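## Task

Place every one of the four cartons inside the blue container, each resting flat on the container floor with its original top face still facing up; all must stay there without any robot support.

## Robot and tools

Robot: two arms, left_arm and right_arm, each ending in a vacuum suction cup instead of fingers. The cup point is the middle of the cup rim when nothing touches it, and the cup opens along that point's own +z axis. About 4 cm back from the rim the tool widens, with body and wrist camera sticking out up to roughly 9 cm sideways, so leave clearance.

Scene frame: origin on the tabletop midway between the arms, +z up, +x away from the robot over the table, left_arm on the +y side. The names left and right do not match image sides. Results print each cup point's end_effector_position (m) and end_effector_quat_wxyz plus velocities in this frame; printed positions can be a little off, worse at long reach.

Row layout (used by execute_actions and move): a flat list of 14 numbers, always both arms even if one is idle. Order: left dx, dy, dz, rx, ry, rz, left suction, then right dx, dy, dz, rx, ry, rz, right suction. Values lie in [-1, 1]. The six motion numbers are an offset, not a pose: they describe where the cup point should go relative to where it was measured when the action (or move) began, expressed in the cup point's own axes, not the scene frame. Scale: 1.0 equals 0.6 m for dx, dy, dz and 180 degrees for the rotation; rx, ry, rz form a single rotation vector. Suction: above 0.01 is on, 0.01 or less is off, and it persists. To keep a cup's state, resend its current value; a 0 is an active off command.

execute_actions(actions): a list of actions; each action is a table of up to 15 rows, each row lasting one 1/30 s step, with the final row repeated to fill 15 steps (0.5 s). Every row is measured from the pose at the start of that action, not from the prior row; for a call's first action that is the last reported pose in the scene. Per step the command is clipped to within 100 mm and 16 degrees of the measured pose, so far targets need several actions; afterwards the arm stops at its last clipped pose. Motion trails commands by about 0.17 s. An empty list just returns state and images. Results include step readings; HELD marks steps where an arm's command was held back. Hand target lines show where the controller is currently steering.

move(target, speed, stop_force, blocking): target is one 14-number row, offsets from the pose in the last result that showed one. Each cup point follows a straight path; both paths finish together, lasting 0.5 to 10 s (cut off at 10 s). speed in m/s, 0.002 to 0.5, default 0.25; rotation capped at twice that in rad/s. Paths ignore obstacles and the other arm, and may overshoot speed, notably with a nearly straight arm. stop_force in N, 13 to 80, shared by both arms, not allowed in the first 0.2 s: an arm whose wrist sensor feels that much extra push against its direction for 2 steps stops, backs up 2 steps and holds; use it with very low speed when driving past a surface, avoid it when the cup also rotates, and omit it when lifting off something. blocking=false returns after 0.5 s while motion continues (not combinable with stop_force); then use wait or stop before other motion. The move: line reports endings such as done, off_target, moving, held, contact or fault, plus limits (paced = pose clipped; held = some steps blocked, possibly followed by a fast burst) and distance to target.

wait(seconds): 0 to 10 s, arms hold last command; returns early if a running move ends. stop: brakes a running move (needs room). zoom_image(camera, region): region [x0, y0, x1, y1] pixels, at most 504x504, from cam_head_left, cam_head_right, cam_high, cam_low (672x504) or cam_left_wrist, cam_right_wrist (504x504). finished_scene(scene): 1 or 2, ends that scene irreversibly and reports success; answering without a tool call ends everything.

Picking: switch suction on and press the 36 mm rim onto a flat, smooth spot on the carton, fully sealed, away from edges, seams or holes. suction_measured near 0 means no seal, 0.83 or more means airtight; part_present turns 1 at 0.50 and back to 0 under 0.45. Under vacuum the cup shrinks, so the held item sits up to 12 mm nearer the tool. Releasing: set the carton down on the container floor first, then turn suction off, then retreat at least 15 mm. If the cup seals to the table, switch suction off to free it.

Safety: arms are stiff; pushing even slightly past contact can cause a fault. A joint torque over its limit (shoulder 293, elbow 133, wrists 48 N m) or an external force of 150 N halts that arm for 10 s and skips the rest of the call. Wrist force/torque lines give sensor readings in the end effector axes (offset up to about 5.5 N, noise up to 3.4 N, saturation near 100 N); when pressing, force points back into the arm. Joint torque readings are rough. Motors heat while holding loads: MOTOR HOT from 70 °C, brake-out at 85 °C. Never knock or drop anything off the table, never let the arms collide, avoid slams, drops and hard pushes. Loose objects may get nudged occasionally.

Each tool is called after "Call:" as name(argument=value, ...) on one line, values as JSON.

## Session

Call:
execute_actions(actions=[])

Scene clock: 0.00 s.
left_arm: end_effector_position=(+0.5897, +0.3652, +0.2002) suction_measured=0.00 part_present=0 end_effector_quat_wxyz=(+0.001, -0.169, +0.986, -0.001) end_effector_velocity=(-0.000, +0.000, +0.000) end_effector_angular_velocity=(+0.001, -0.000, +0.000) | right_arm: end_effector_position=(+0.6756, -0.6273, +0.1987) suction_measured=0.00 part_present=0 end_effector_quat_wxyz=(-0.001, +0.261, +0.965, -0.000) end_effector_velocity=(+0.000, -0.000, +0.000) end_effector_angular_velocity=(-0.000, -0.001, -0.002)
Joint positions: left_arm=[-0.282 -1.558  2.144 -2.159 -1.571  2.337] | right_arm=[-0.281 -1.556  2.143 -2.157 -1.572 -2.898]
Joint velocities: left_arm=[ 0.    -0.     0.     0.     0.001 -0.   ] | right_arm=[-0.001 -0.     0.    -0.001  0.     0.001]
Joint torques (N m, as the arm reports them, + toward a larger angle): no reading
Wrist force (N, on the end effector, along its own x y z axes, offset not removed): no reading
Wrist torque (N m, same axes, about the end effector's origin, offset not removed): no reading
Hand target (left_arm): +0.590, +0.365, +0.200; +0.001, -0.169, +0.986, -0.001
Hand target (right_arm): +0.676, -0.627, +0.199; -0.001, +0.261, +0.965, -0.000

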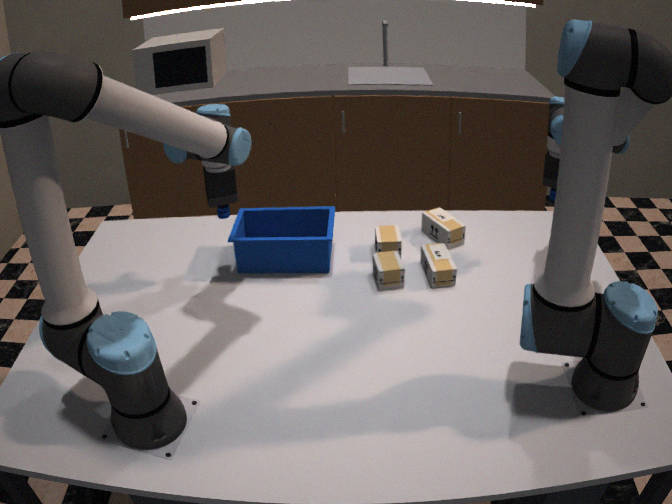

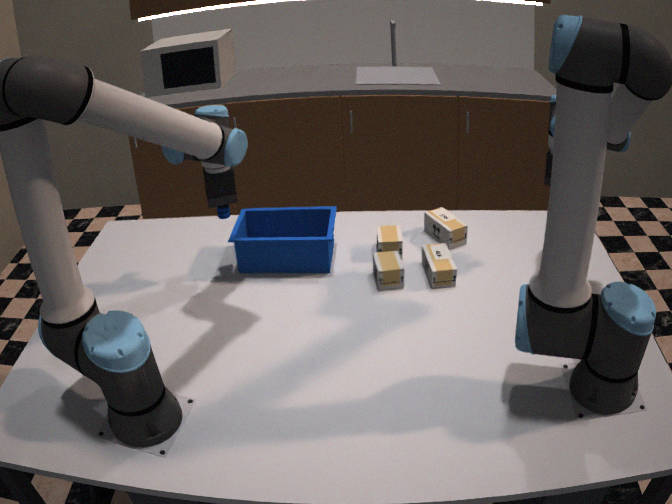

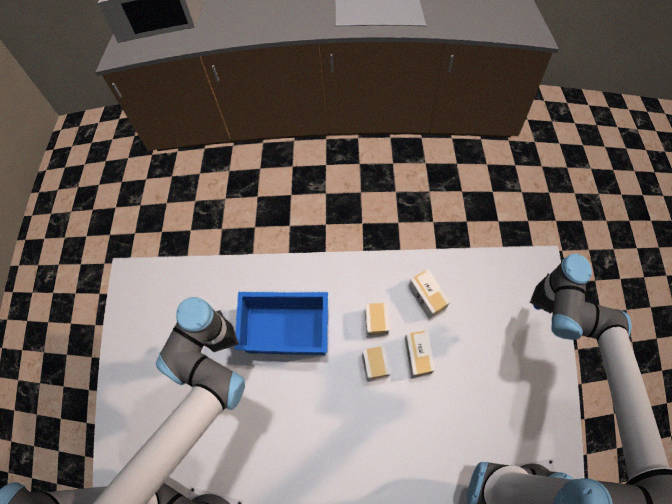

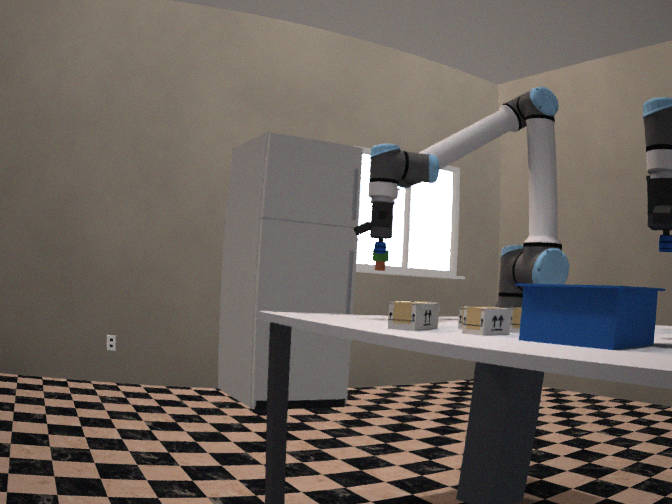

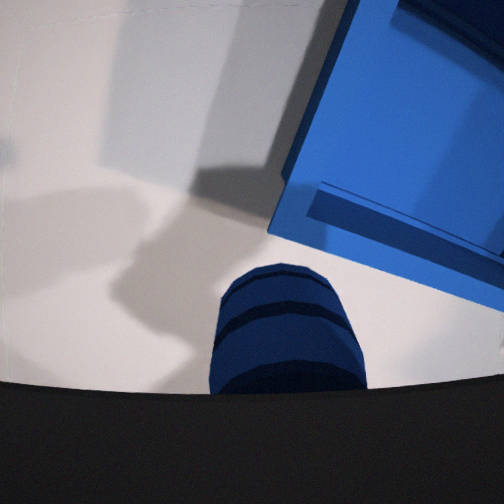

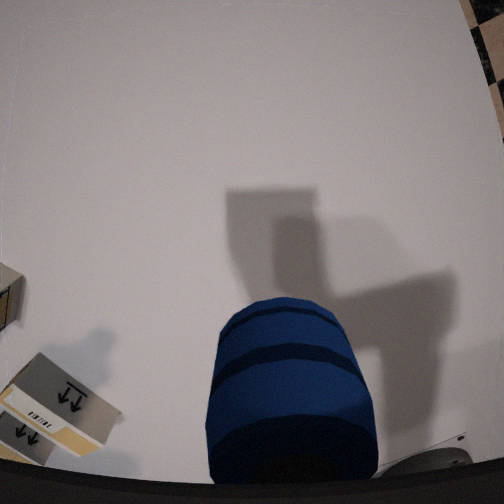

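Call:
zoom_image(camera="cam_high", region=[220,250,470,400])

Call:
zoom_image(camera="cam_head_left", region=[220,190,480,300])

Region (220, 250, 470, 400) of cam_high's 672x504 image, scaled by 2.016, with more detail than that image has; it fills the top 302 rows of this view, and the rest is white.

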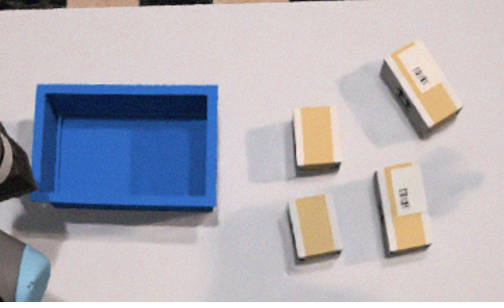

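Region (220, 190, 480, 300) of cam_head_left's 672x504 image, scaled by 1.938, with more detail than that image has; it fills the top 213 rows of this view, and the rest is white.

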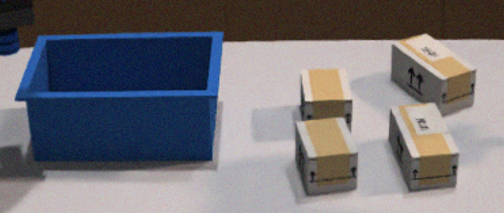

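Call:
move(target=[-0.103,-0.258,-0.1,0,0,0.608,0,0,0,0,0,0,0,0], speed=0.5)

Scene clock: 18.90 s.
left_arm: end_effector_position=(+0.6993, +0.2398, +0.2604) suction_measured=0.00 part_present=0 end_effector_quat_wxyz=(+0.001, +0.707, +0.708, +0.000) end_effector_velocity=(+0.001, -0.000, +0.000) end_effector_angular_velocity=(+0.000, +0.001, -0.012) | right_arm: end_effector_position=(+0.6756, -0.6273, +0.1987) suction_measured=0.00 part_present=0 end_effector_quat_wxyz=(-0.001, +0.261, +0.965, -0.000) end_effector_velocity=(+0.001, +0.000, +0.000) end_effector_angular_velocity=(+0.000, -0.002, +0.001)
Joint positions: left_arm=[-0.365 -1.39   1.834 -2.018 -1.571  4.163] | right_arm=[-0.281 -1.556  2.143 -2.157 -1.572 -2.898]
Joint velocities: left_arm=[-0.     0.002 -0.002  0.002 -0.     0.012] | right_arm=[ 0.    -0.    -0.001 -0.001  0.    -0.001]
Joint torques (N m, as the arm reports them, + toward a larger angle): left_arm=[ 11.02 -43.19 -50.48  -0.22  -1.98   1.93] | right_arm=[  0.75 -41.83 -37.62  -4.45  -0.25   0.08]
Wrist force (N, on the end effector, along its own x y z axes, offset not removed): left_arm=[-1.1 0.4 2.0] | right_arm=[3.0 -1.1 0.6]
Wrist torque (N m, same axes, about the end effector's origin, offset not removed): left_arm=[0.22 -0.06 -0.06] | right_arm=[-0.41 -0.75 0.00]
Hand target (left_arm): +0.699, +0.240, +0.260; +0.001, +0.707, +0.707, +0.000
Hand target (right_arm): +0.676, -0.627, +0.199; -0.001, +0.261, +0.965, -0.000
Off the commanded pose (left_arm): 0.000 m, 0 deg.
Off the commanded pose (right_arm): 0.000 m, 0 deg.
move: done

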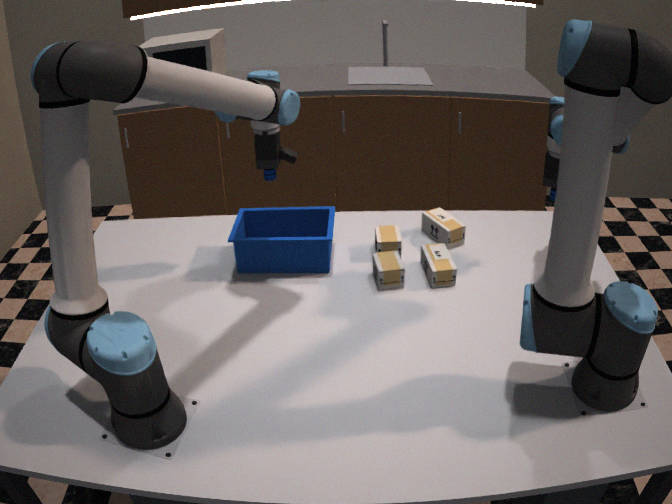

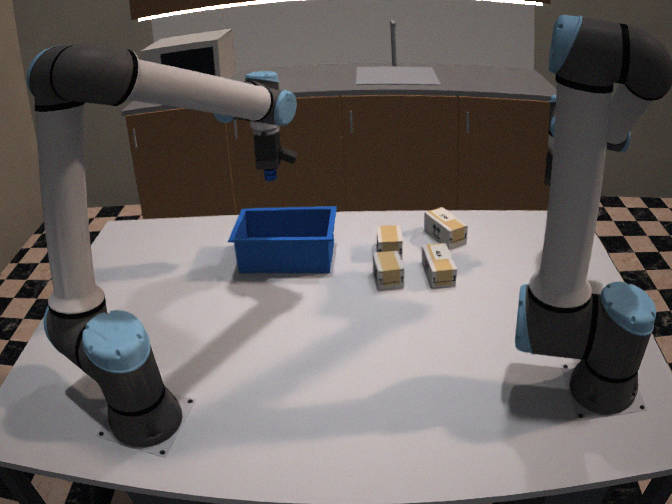

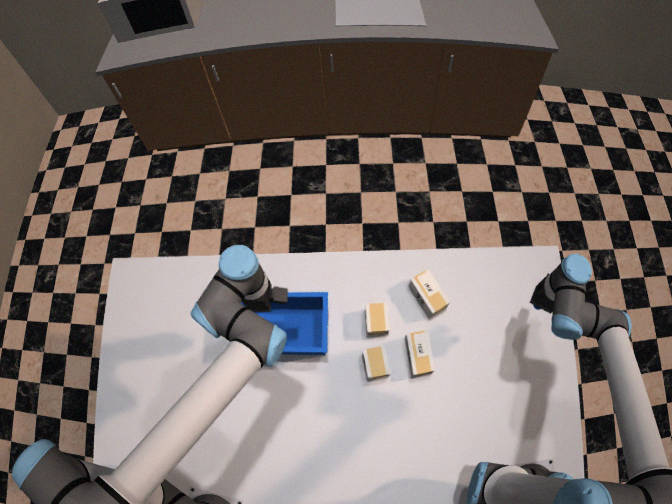

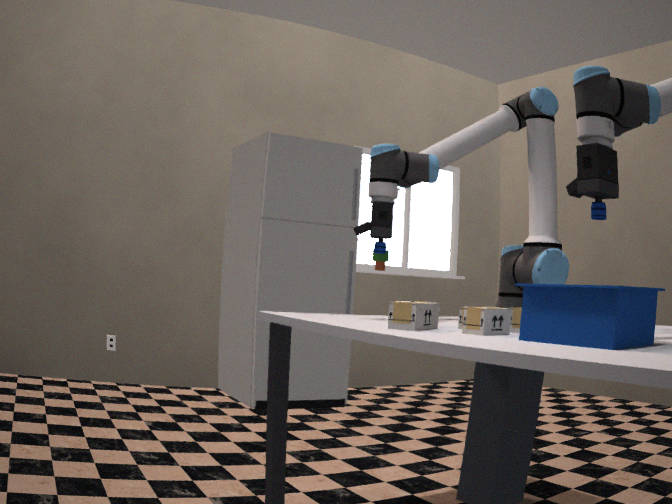

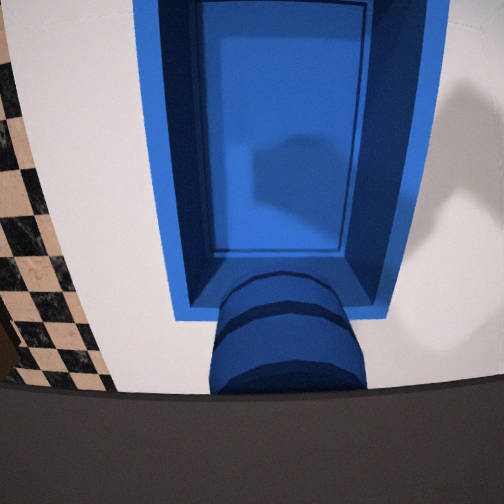

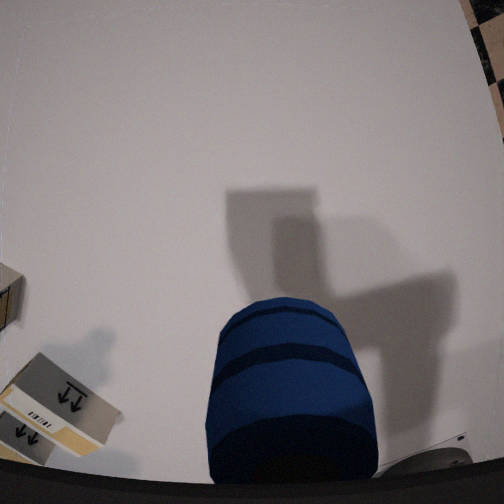

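Call:
move(target=[-0.567,0.03,0.24,0,0,-0.5,0,0,0,0,0,0,0,0], speed=0.5)

Scene clock: 28.03 s.
left_arm: end_effector_position=(+0.7179, -0.1004, +0.1167) suction_measured=0.00 part_present=0 end_effector_quat_wxyz=(+0.001, -0.000, +1.000, -0.001) end_effector_velocity=(+0.000, -0.001, -0.000) end_effector_angular_velocity=(+0.001, +0.000, +0.009) | right_arm: end_effector_position=(+0.6756, -0.6273, +0.1987) suction_measured=0.00 part_present=0 end_effector_quat_wxyz=(-0.001, +0.261, +0.965, -0.000) end_effector_velocity=(-0.000, +0.000, -0.000) end_effector_angular_velocity=(+0.000, +0.000, -0.000)
Joint positions: left_arm=[-0.663 -1.009  1.573 -2.138 -1.571  2.295] | right_arm=[-0.281 -1.556  2.143 -2.157 -1.572 -2.898]
Joint velocities: left_arm=[-0.001  0.002 -0.003  0.002  0.    -0.01 ] | right_arm=[ 0.  0. -0.  0. -0.  0.]
Joint torques (N m, as the arm reports them, + toward a larger angle): left_arm=[-11.24 -73.58 -48.65  -0.26   2.23  -2.15] | right_arm=[  1.5  -42.44 -35.96  -3.54  -0.07   0.2 ]
Wrist force (N, on the end effector, along its own x y z axes, offset not removed): left_arm=[0.8 -1.2 -1.4] | right_arm=[4.4 -1.7 -2.2]
Wrist torque (N m, same axes, about the end effector's origin, offset not removed): left_arm=[-0.11 -0.33 -0.11] | right_arm=[-0.32 -0.92 0.05]
Hand target (left_arm): +0.718, -0.101, +0.117; +0.001, -0.001, +1.000, -0.001
Hand target (right_arm): +0.676, -0.627, +0.199; -0.001, +0.261, +0.965, -0.000
Off the commanded pose (left_arm): 0.000 m, 0 deg.
Off the commanded pose (right_arm): 0.000 m, 0 deg.
move: done

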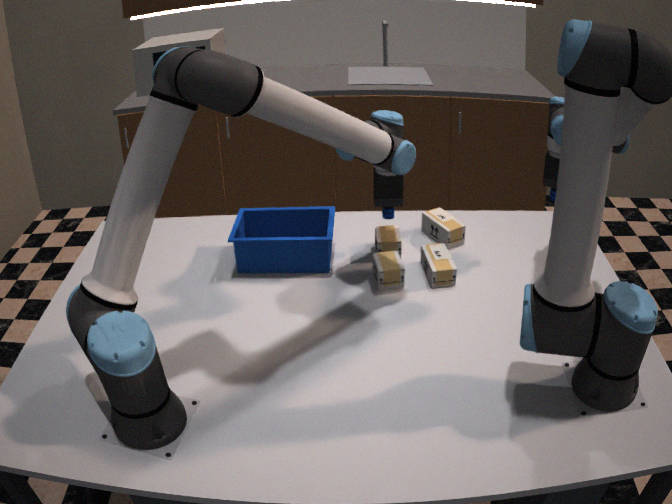

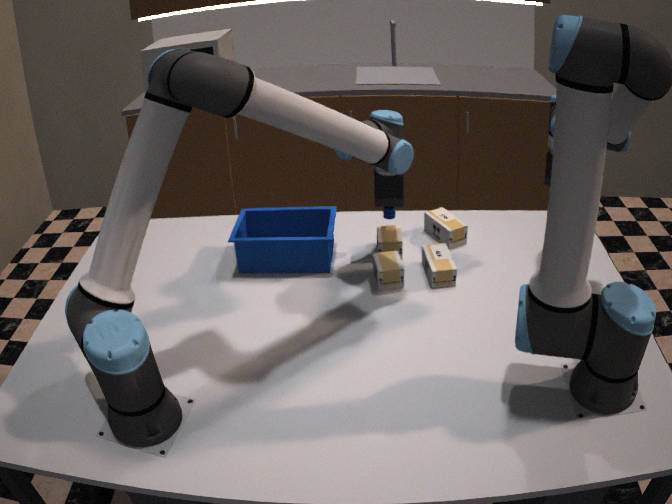

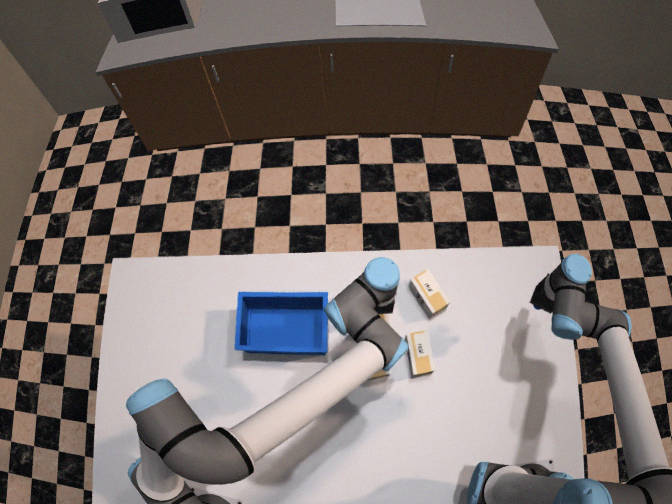

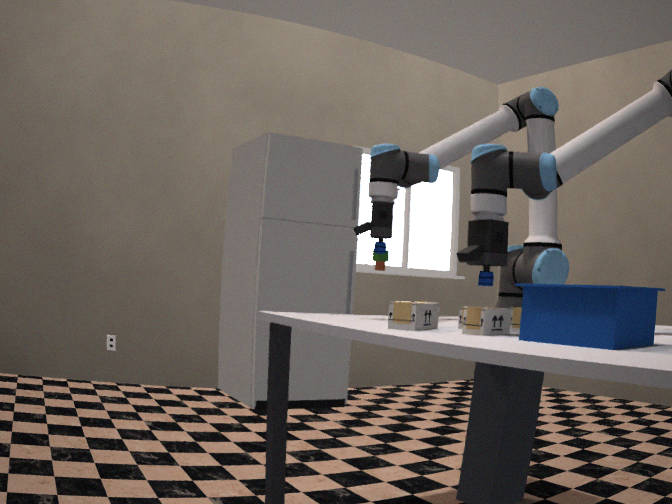

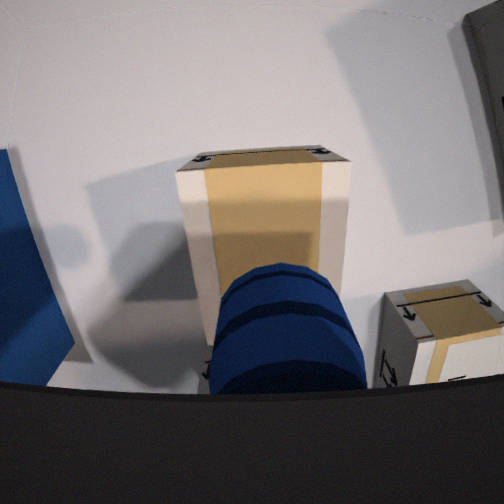

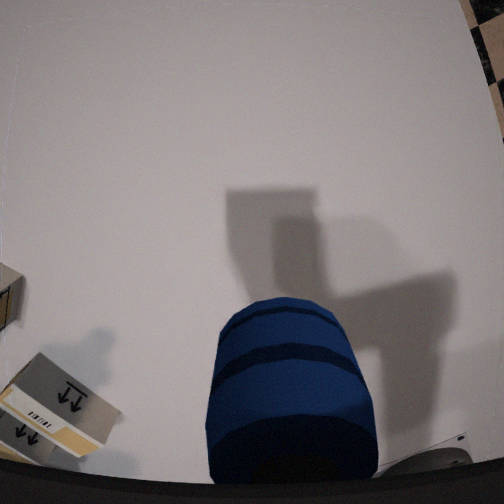

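Call:
move(target=[0,-0.009,0.085,0,0,-0.017,1,0,0,0,0,0,0,0], speed=0.1)

Call:
move(target=[0,0,0.06,0,0,0,1,0,0,0,0,0,0,0], speed=0.015, stop_force=13)

Scene clock: 34.00 s.
left_arm: end_effector_position=(+0.7179, -0.1059, +0.0659) suction_measured=0.73 part_present=1 end_effector_quat_wxyz=(+0.001, -0.027, +1.000, -0.001) end_effector_velocity=(+0.000, -0.000, -0.001) end_effector_angular_velocity=(+0.000, +0.000, +0.001) | right_arm: end_effector_position=(+0.6756, -0.6273, +0.1987) suction_measured=0.00 part_present=0 end_effector_quat_wxyz=(-0.001, +0.261, +0.965, -0.000) end_effector_velocity=(+0.001, -0.001, +0.001) end_effector_angular_velocity=(-0.001, -0.002, -0.002)
Joint positions: left_arm=[-0.667 -0.958  1.592 -2.208 -1.571  2.238] | right_arm=[-0.281 -1.556  2.143 -2.157 -1.572 -2.898]
Joint velocities: left_arm=[ 0.     0.002  0.    -0.002  0.    -0.001] | right_arm=[-0.001 -0.    -0.    -0.002 -0.     0.001]
Joint torques (N m, as the arm reports them, + toward a larger angle): left_arm=[-10.46 -78.95 -31.95  -8.76  -1.38  -2.95] | right_arm=[  1.24 -40.49 -36.31  -4.18  -0.4    0.3 ]
Wrist force (N, on the end effector, along its own x y z axes, offset not removed): left_arm=[2.6 -0.3 4.1] | right_arm=[1.4 -3.5 -1.8]
Wrist torque (N m, same axes, about the end effector's origin, offset not removed): left_arm=[-0.09 -0.38 -0.16] | right_arm=[-0.74 -0.35 0.07]
Hand target (left_arm): +0.718, -0.106, +0.066; +0.001, -0.027, +1.000, -0.001
Hand target (right_arm): +0.676, -0.627, +0.199; -0.001, +0.261, +0.965, -0.000
Off the commanded pose (left_arm): 0.000 m, 0 deg.
Off the commanded pose (right_arm): 0.000 m, 0 deg.
move: done

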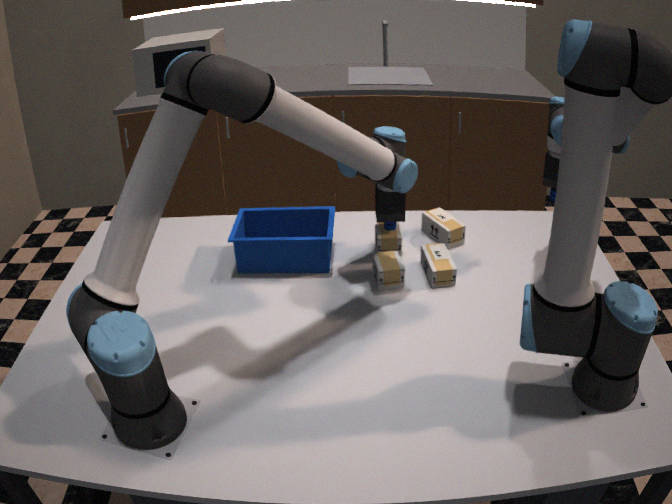

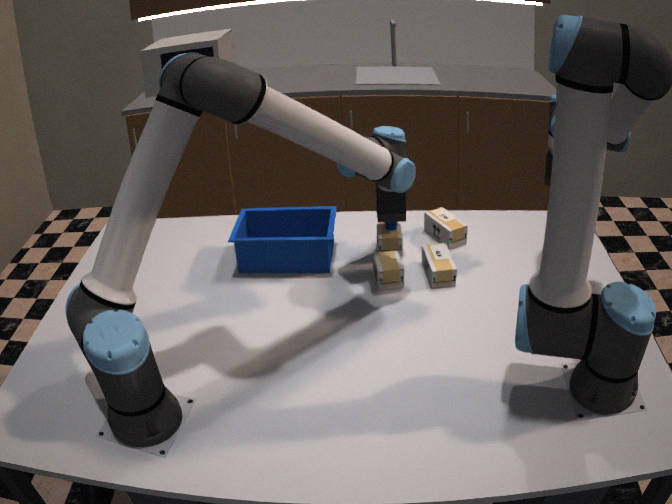

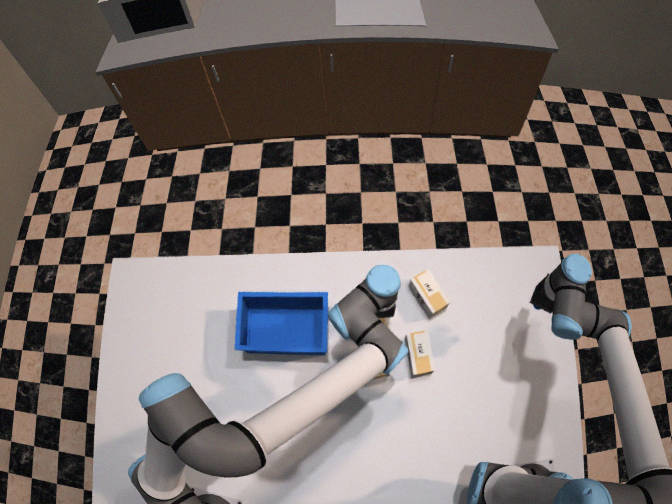

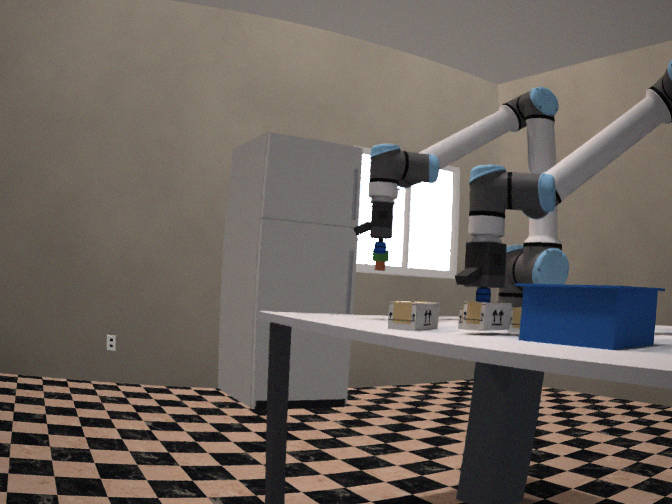

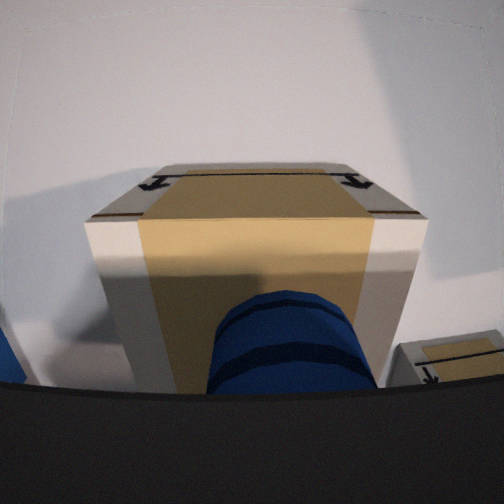

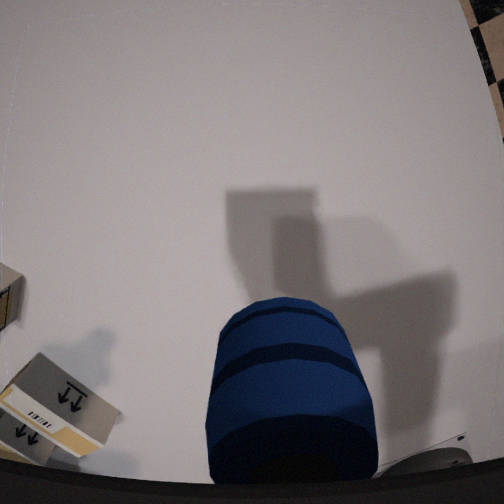

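Scene clock: 35.27 s.
left_arm: end_effector_position=(+0.7180, -0.1059, +0.0526) suction_measured=0.91 part_present=1 end_effector_quat_wxyz=(+0.001, -0.027, +1.000, -0.001) end_effector_velocity=(-0.001, +0.001, +0.001) end_effector_angular_velocity=(+0.003, +0.003, +0.000) | right_arm: end_effector_position=(+0.6756, -0.6273, +0.1987) suction_measured=0.00 part_present=0 end_effector_quat_wxyz=(-0.001, +0.261, +0.965, -0.000) end_effector_velocity=(+0.000, -0.000, +0.000) end_effector_angular_velocity=(-0.000, -0.001, +0.001)
Joint positions: left_arm=[-0.667 -0.945  1.598 -2.227 -1.571  2.238] | right_arm=[-0.281 -1.556  2.143 -2.157 -1.572 -2.898]
Joint velocities: left_arm=[ 0.    -0.002 -0.001  0.007 -0.     0.   ] | right_arm=[-0.    -0.    -0.    -0.001  0.    -0.001]
Joint torques (N m, as the arm reports them, + toward a larger angle): left_arm=[ -7.08 -87.46 -33.78  -0.18  -1.42   2.44] | right_arm=[  1.71 -41.59 -36.41  -4.04   0.5    0.14]
Wrist force (N, on the end effector, along its own x y z axes, offset not removed): left_arm=[9.8 7.3 -33.0] | right_arm=[-0.8 -3.1 1.6]
Wrist torque (N m, same axes, about the end effector's origin, offset not removed): left_arm=[-0.07 -0.53 -0.28] | right_arm=[-0.75 -0.02 0.00]
Hand target (left_arm): +0.718, -0.106, +0.053; +0.001, -0.027, +1.000, -0.001
Hand target (right_arm): +0.676, -0.627, +0.199; -0.001, +0.261, +0.965, -0.000
Off the commanded pose (left_arm): 0.023 m, 0 deg.
Off the commanded pose (right_arm): 0.000 m, 0 deg.
move: contact (left_arm)

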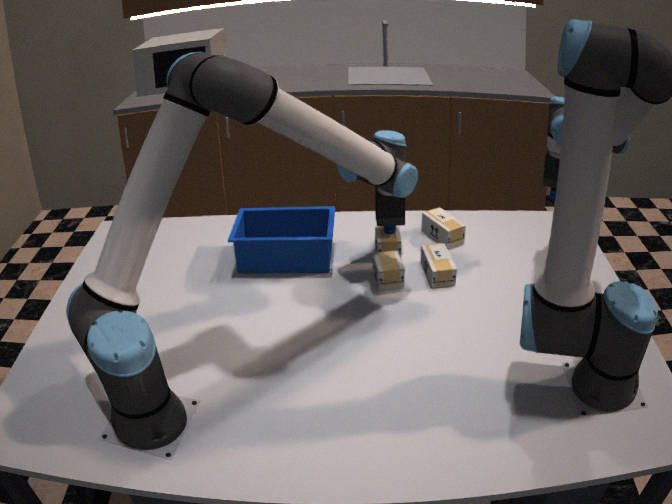

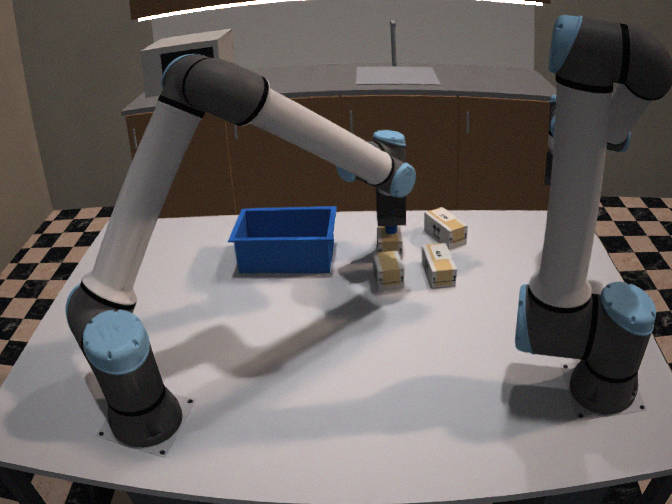

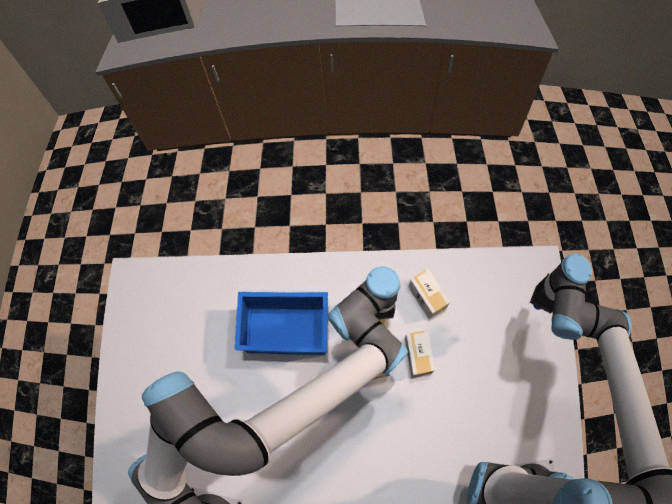

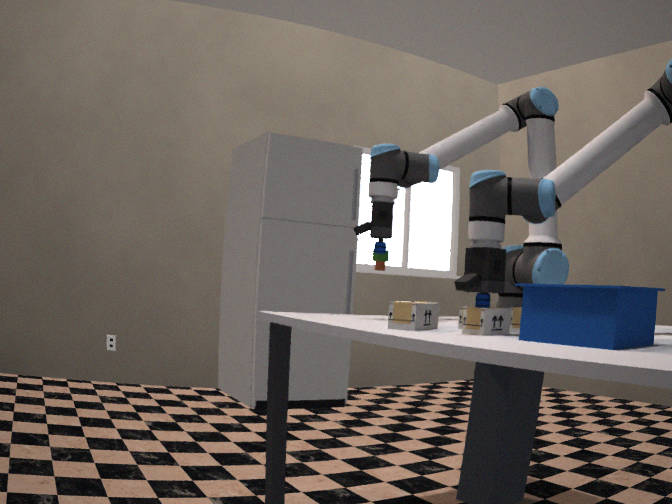

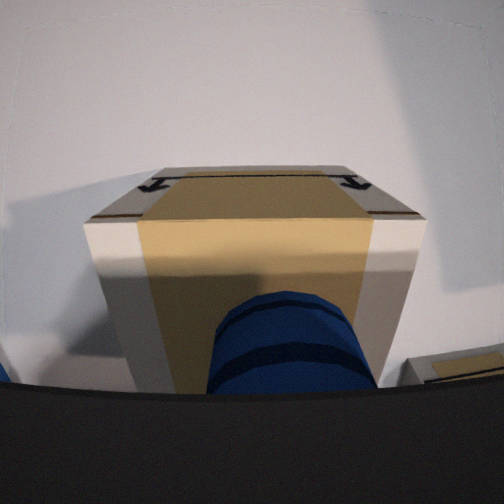

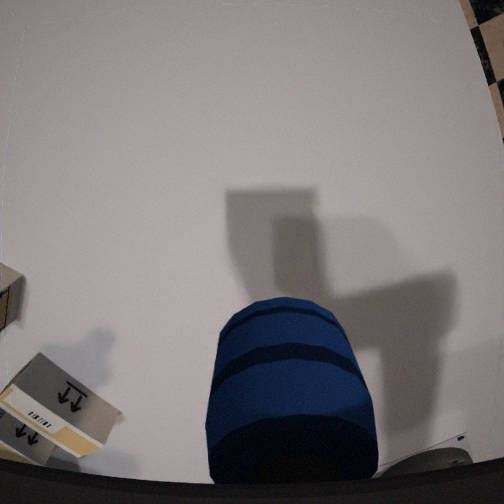

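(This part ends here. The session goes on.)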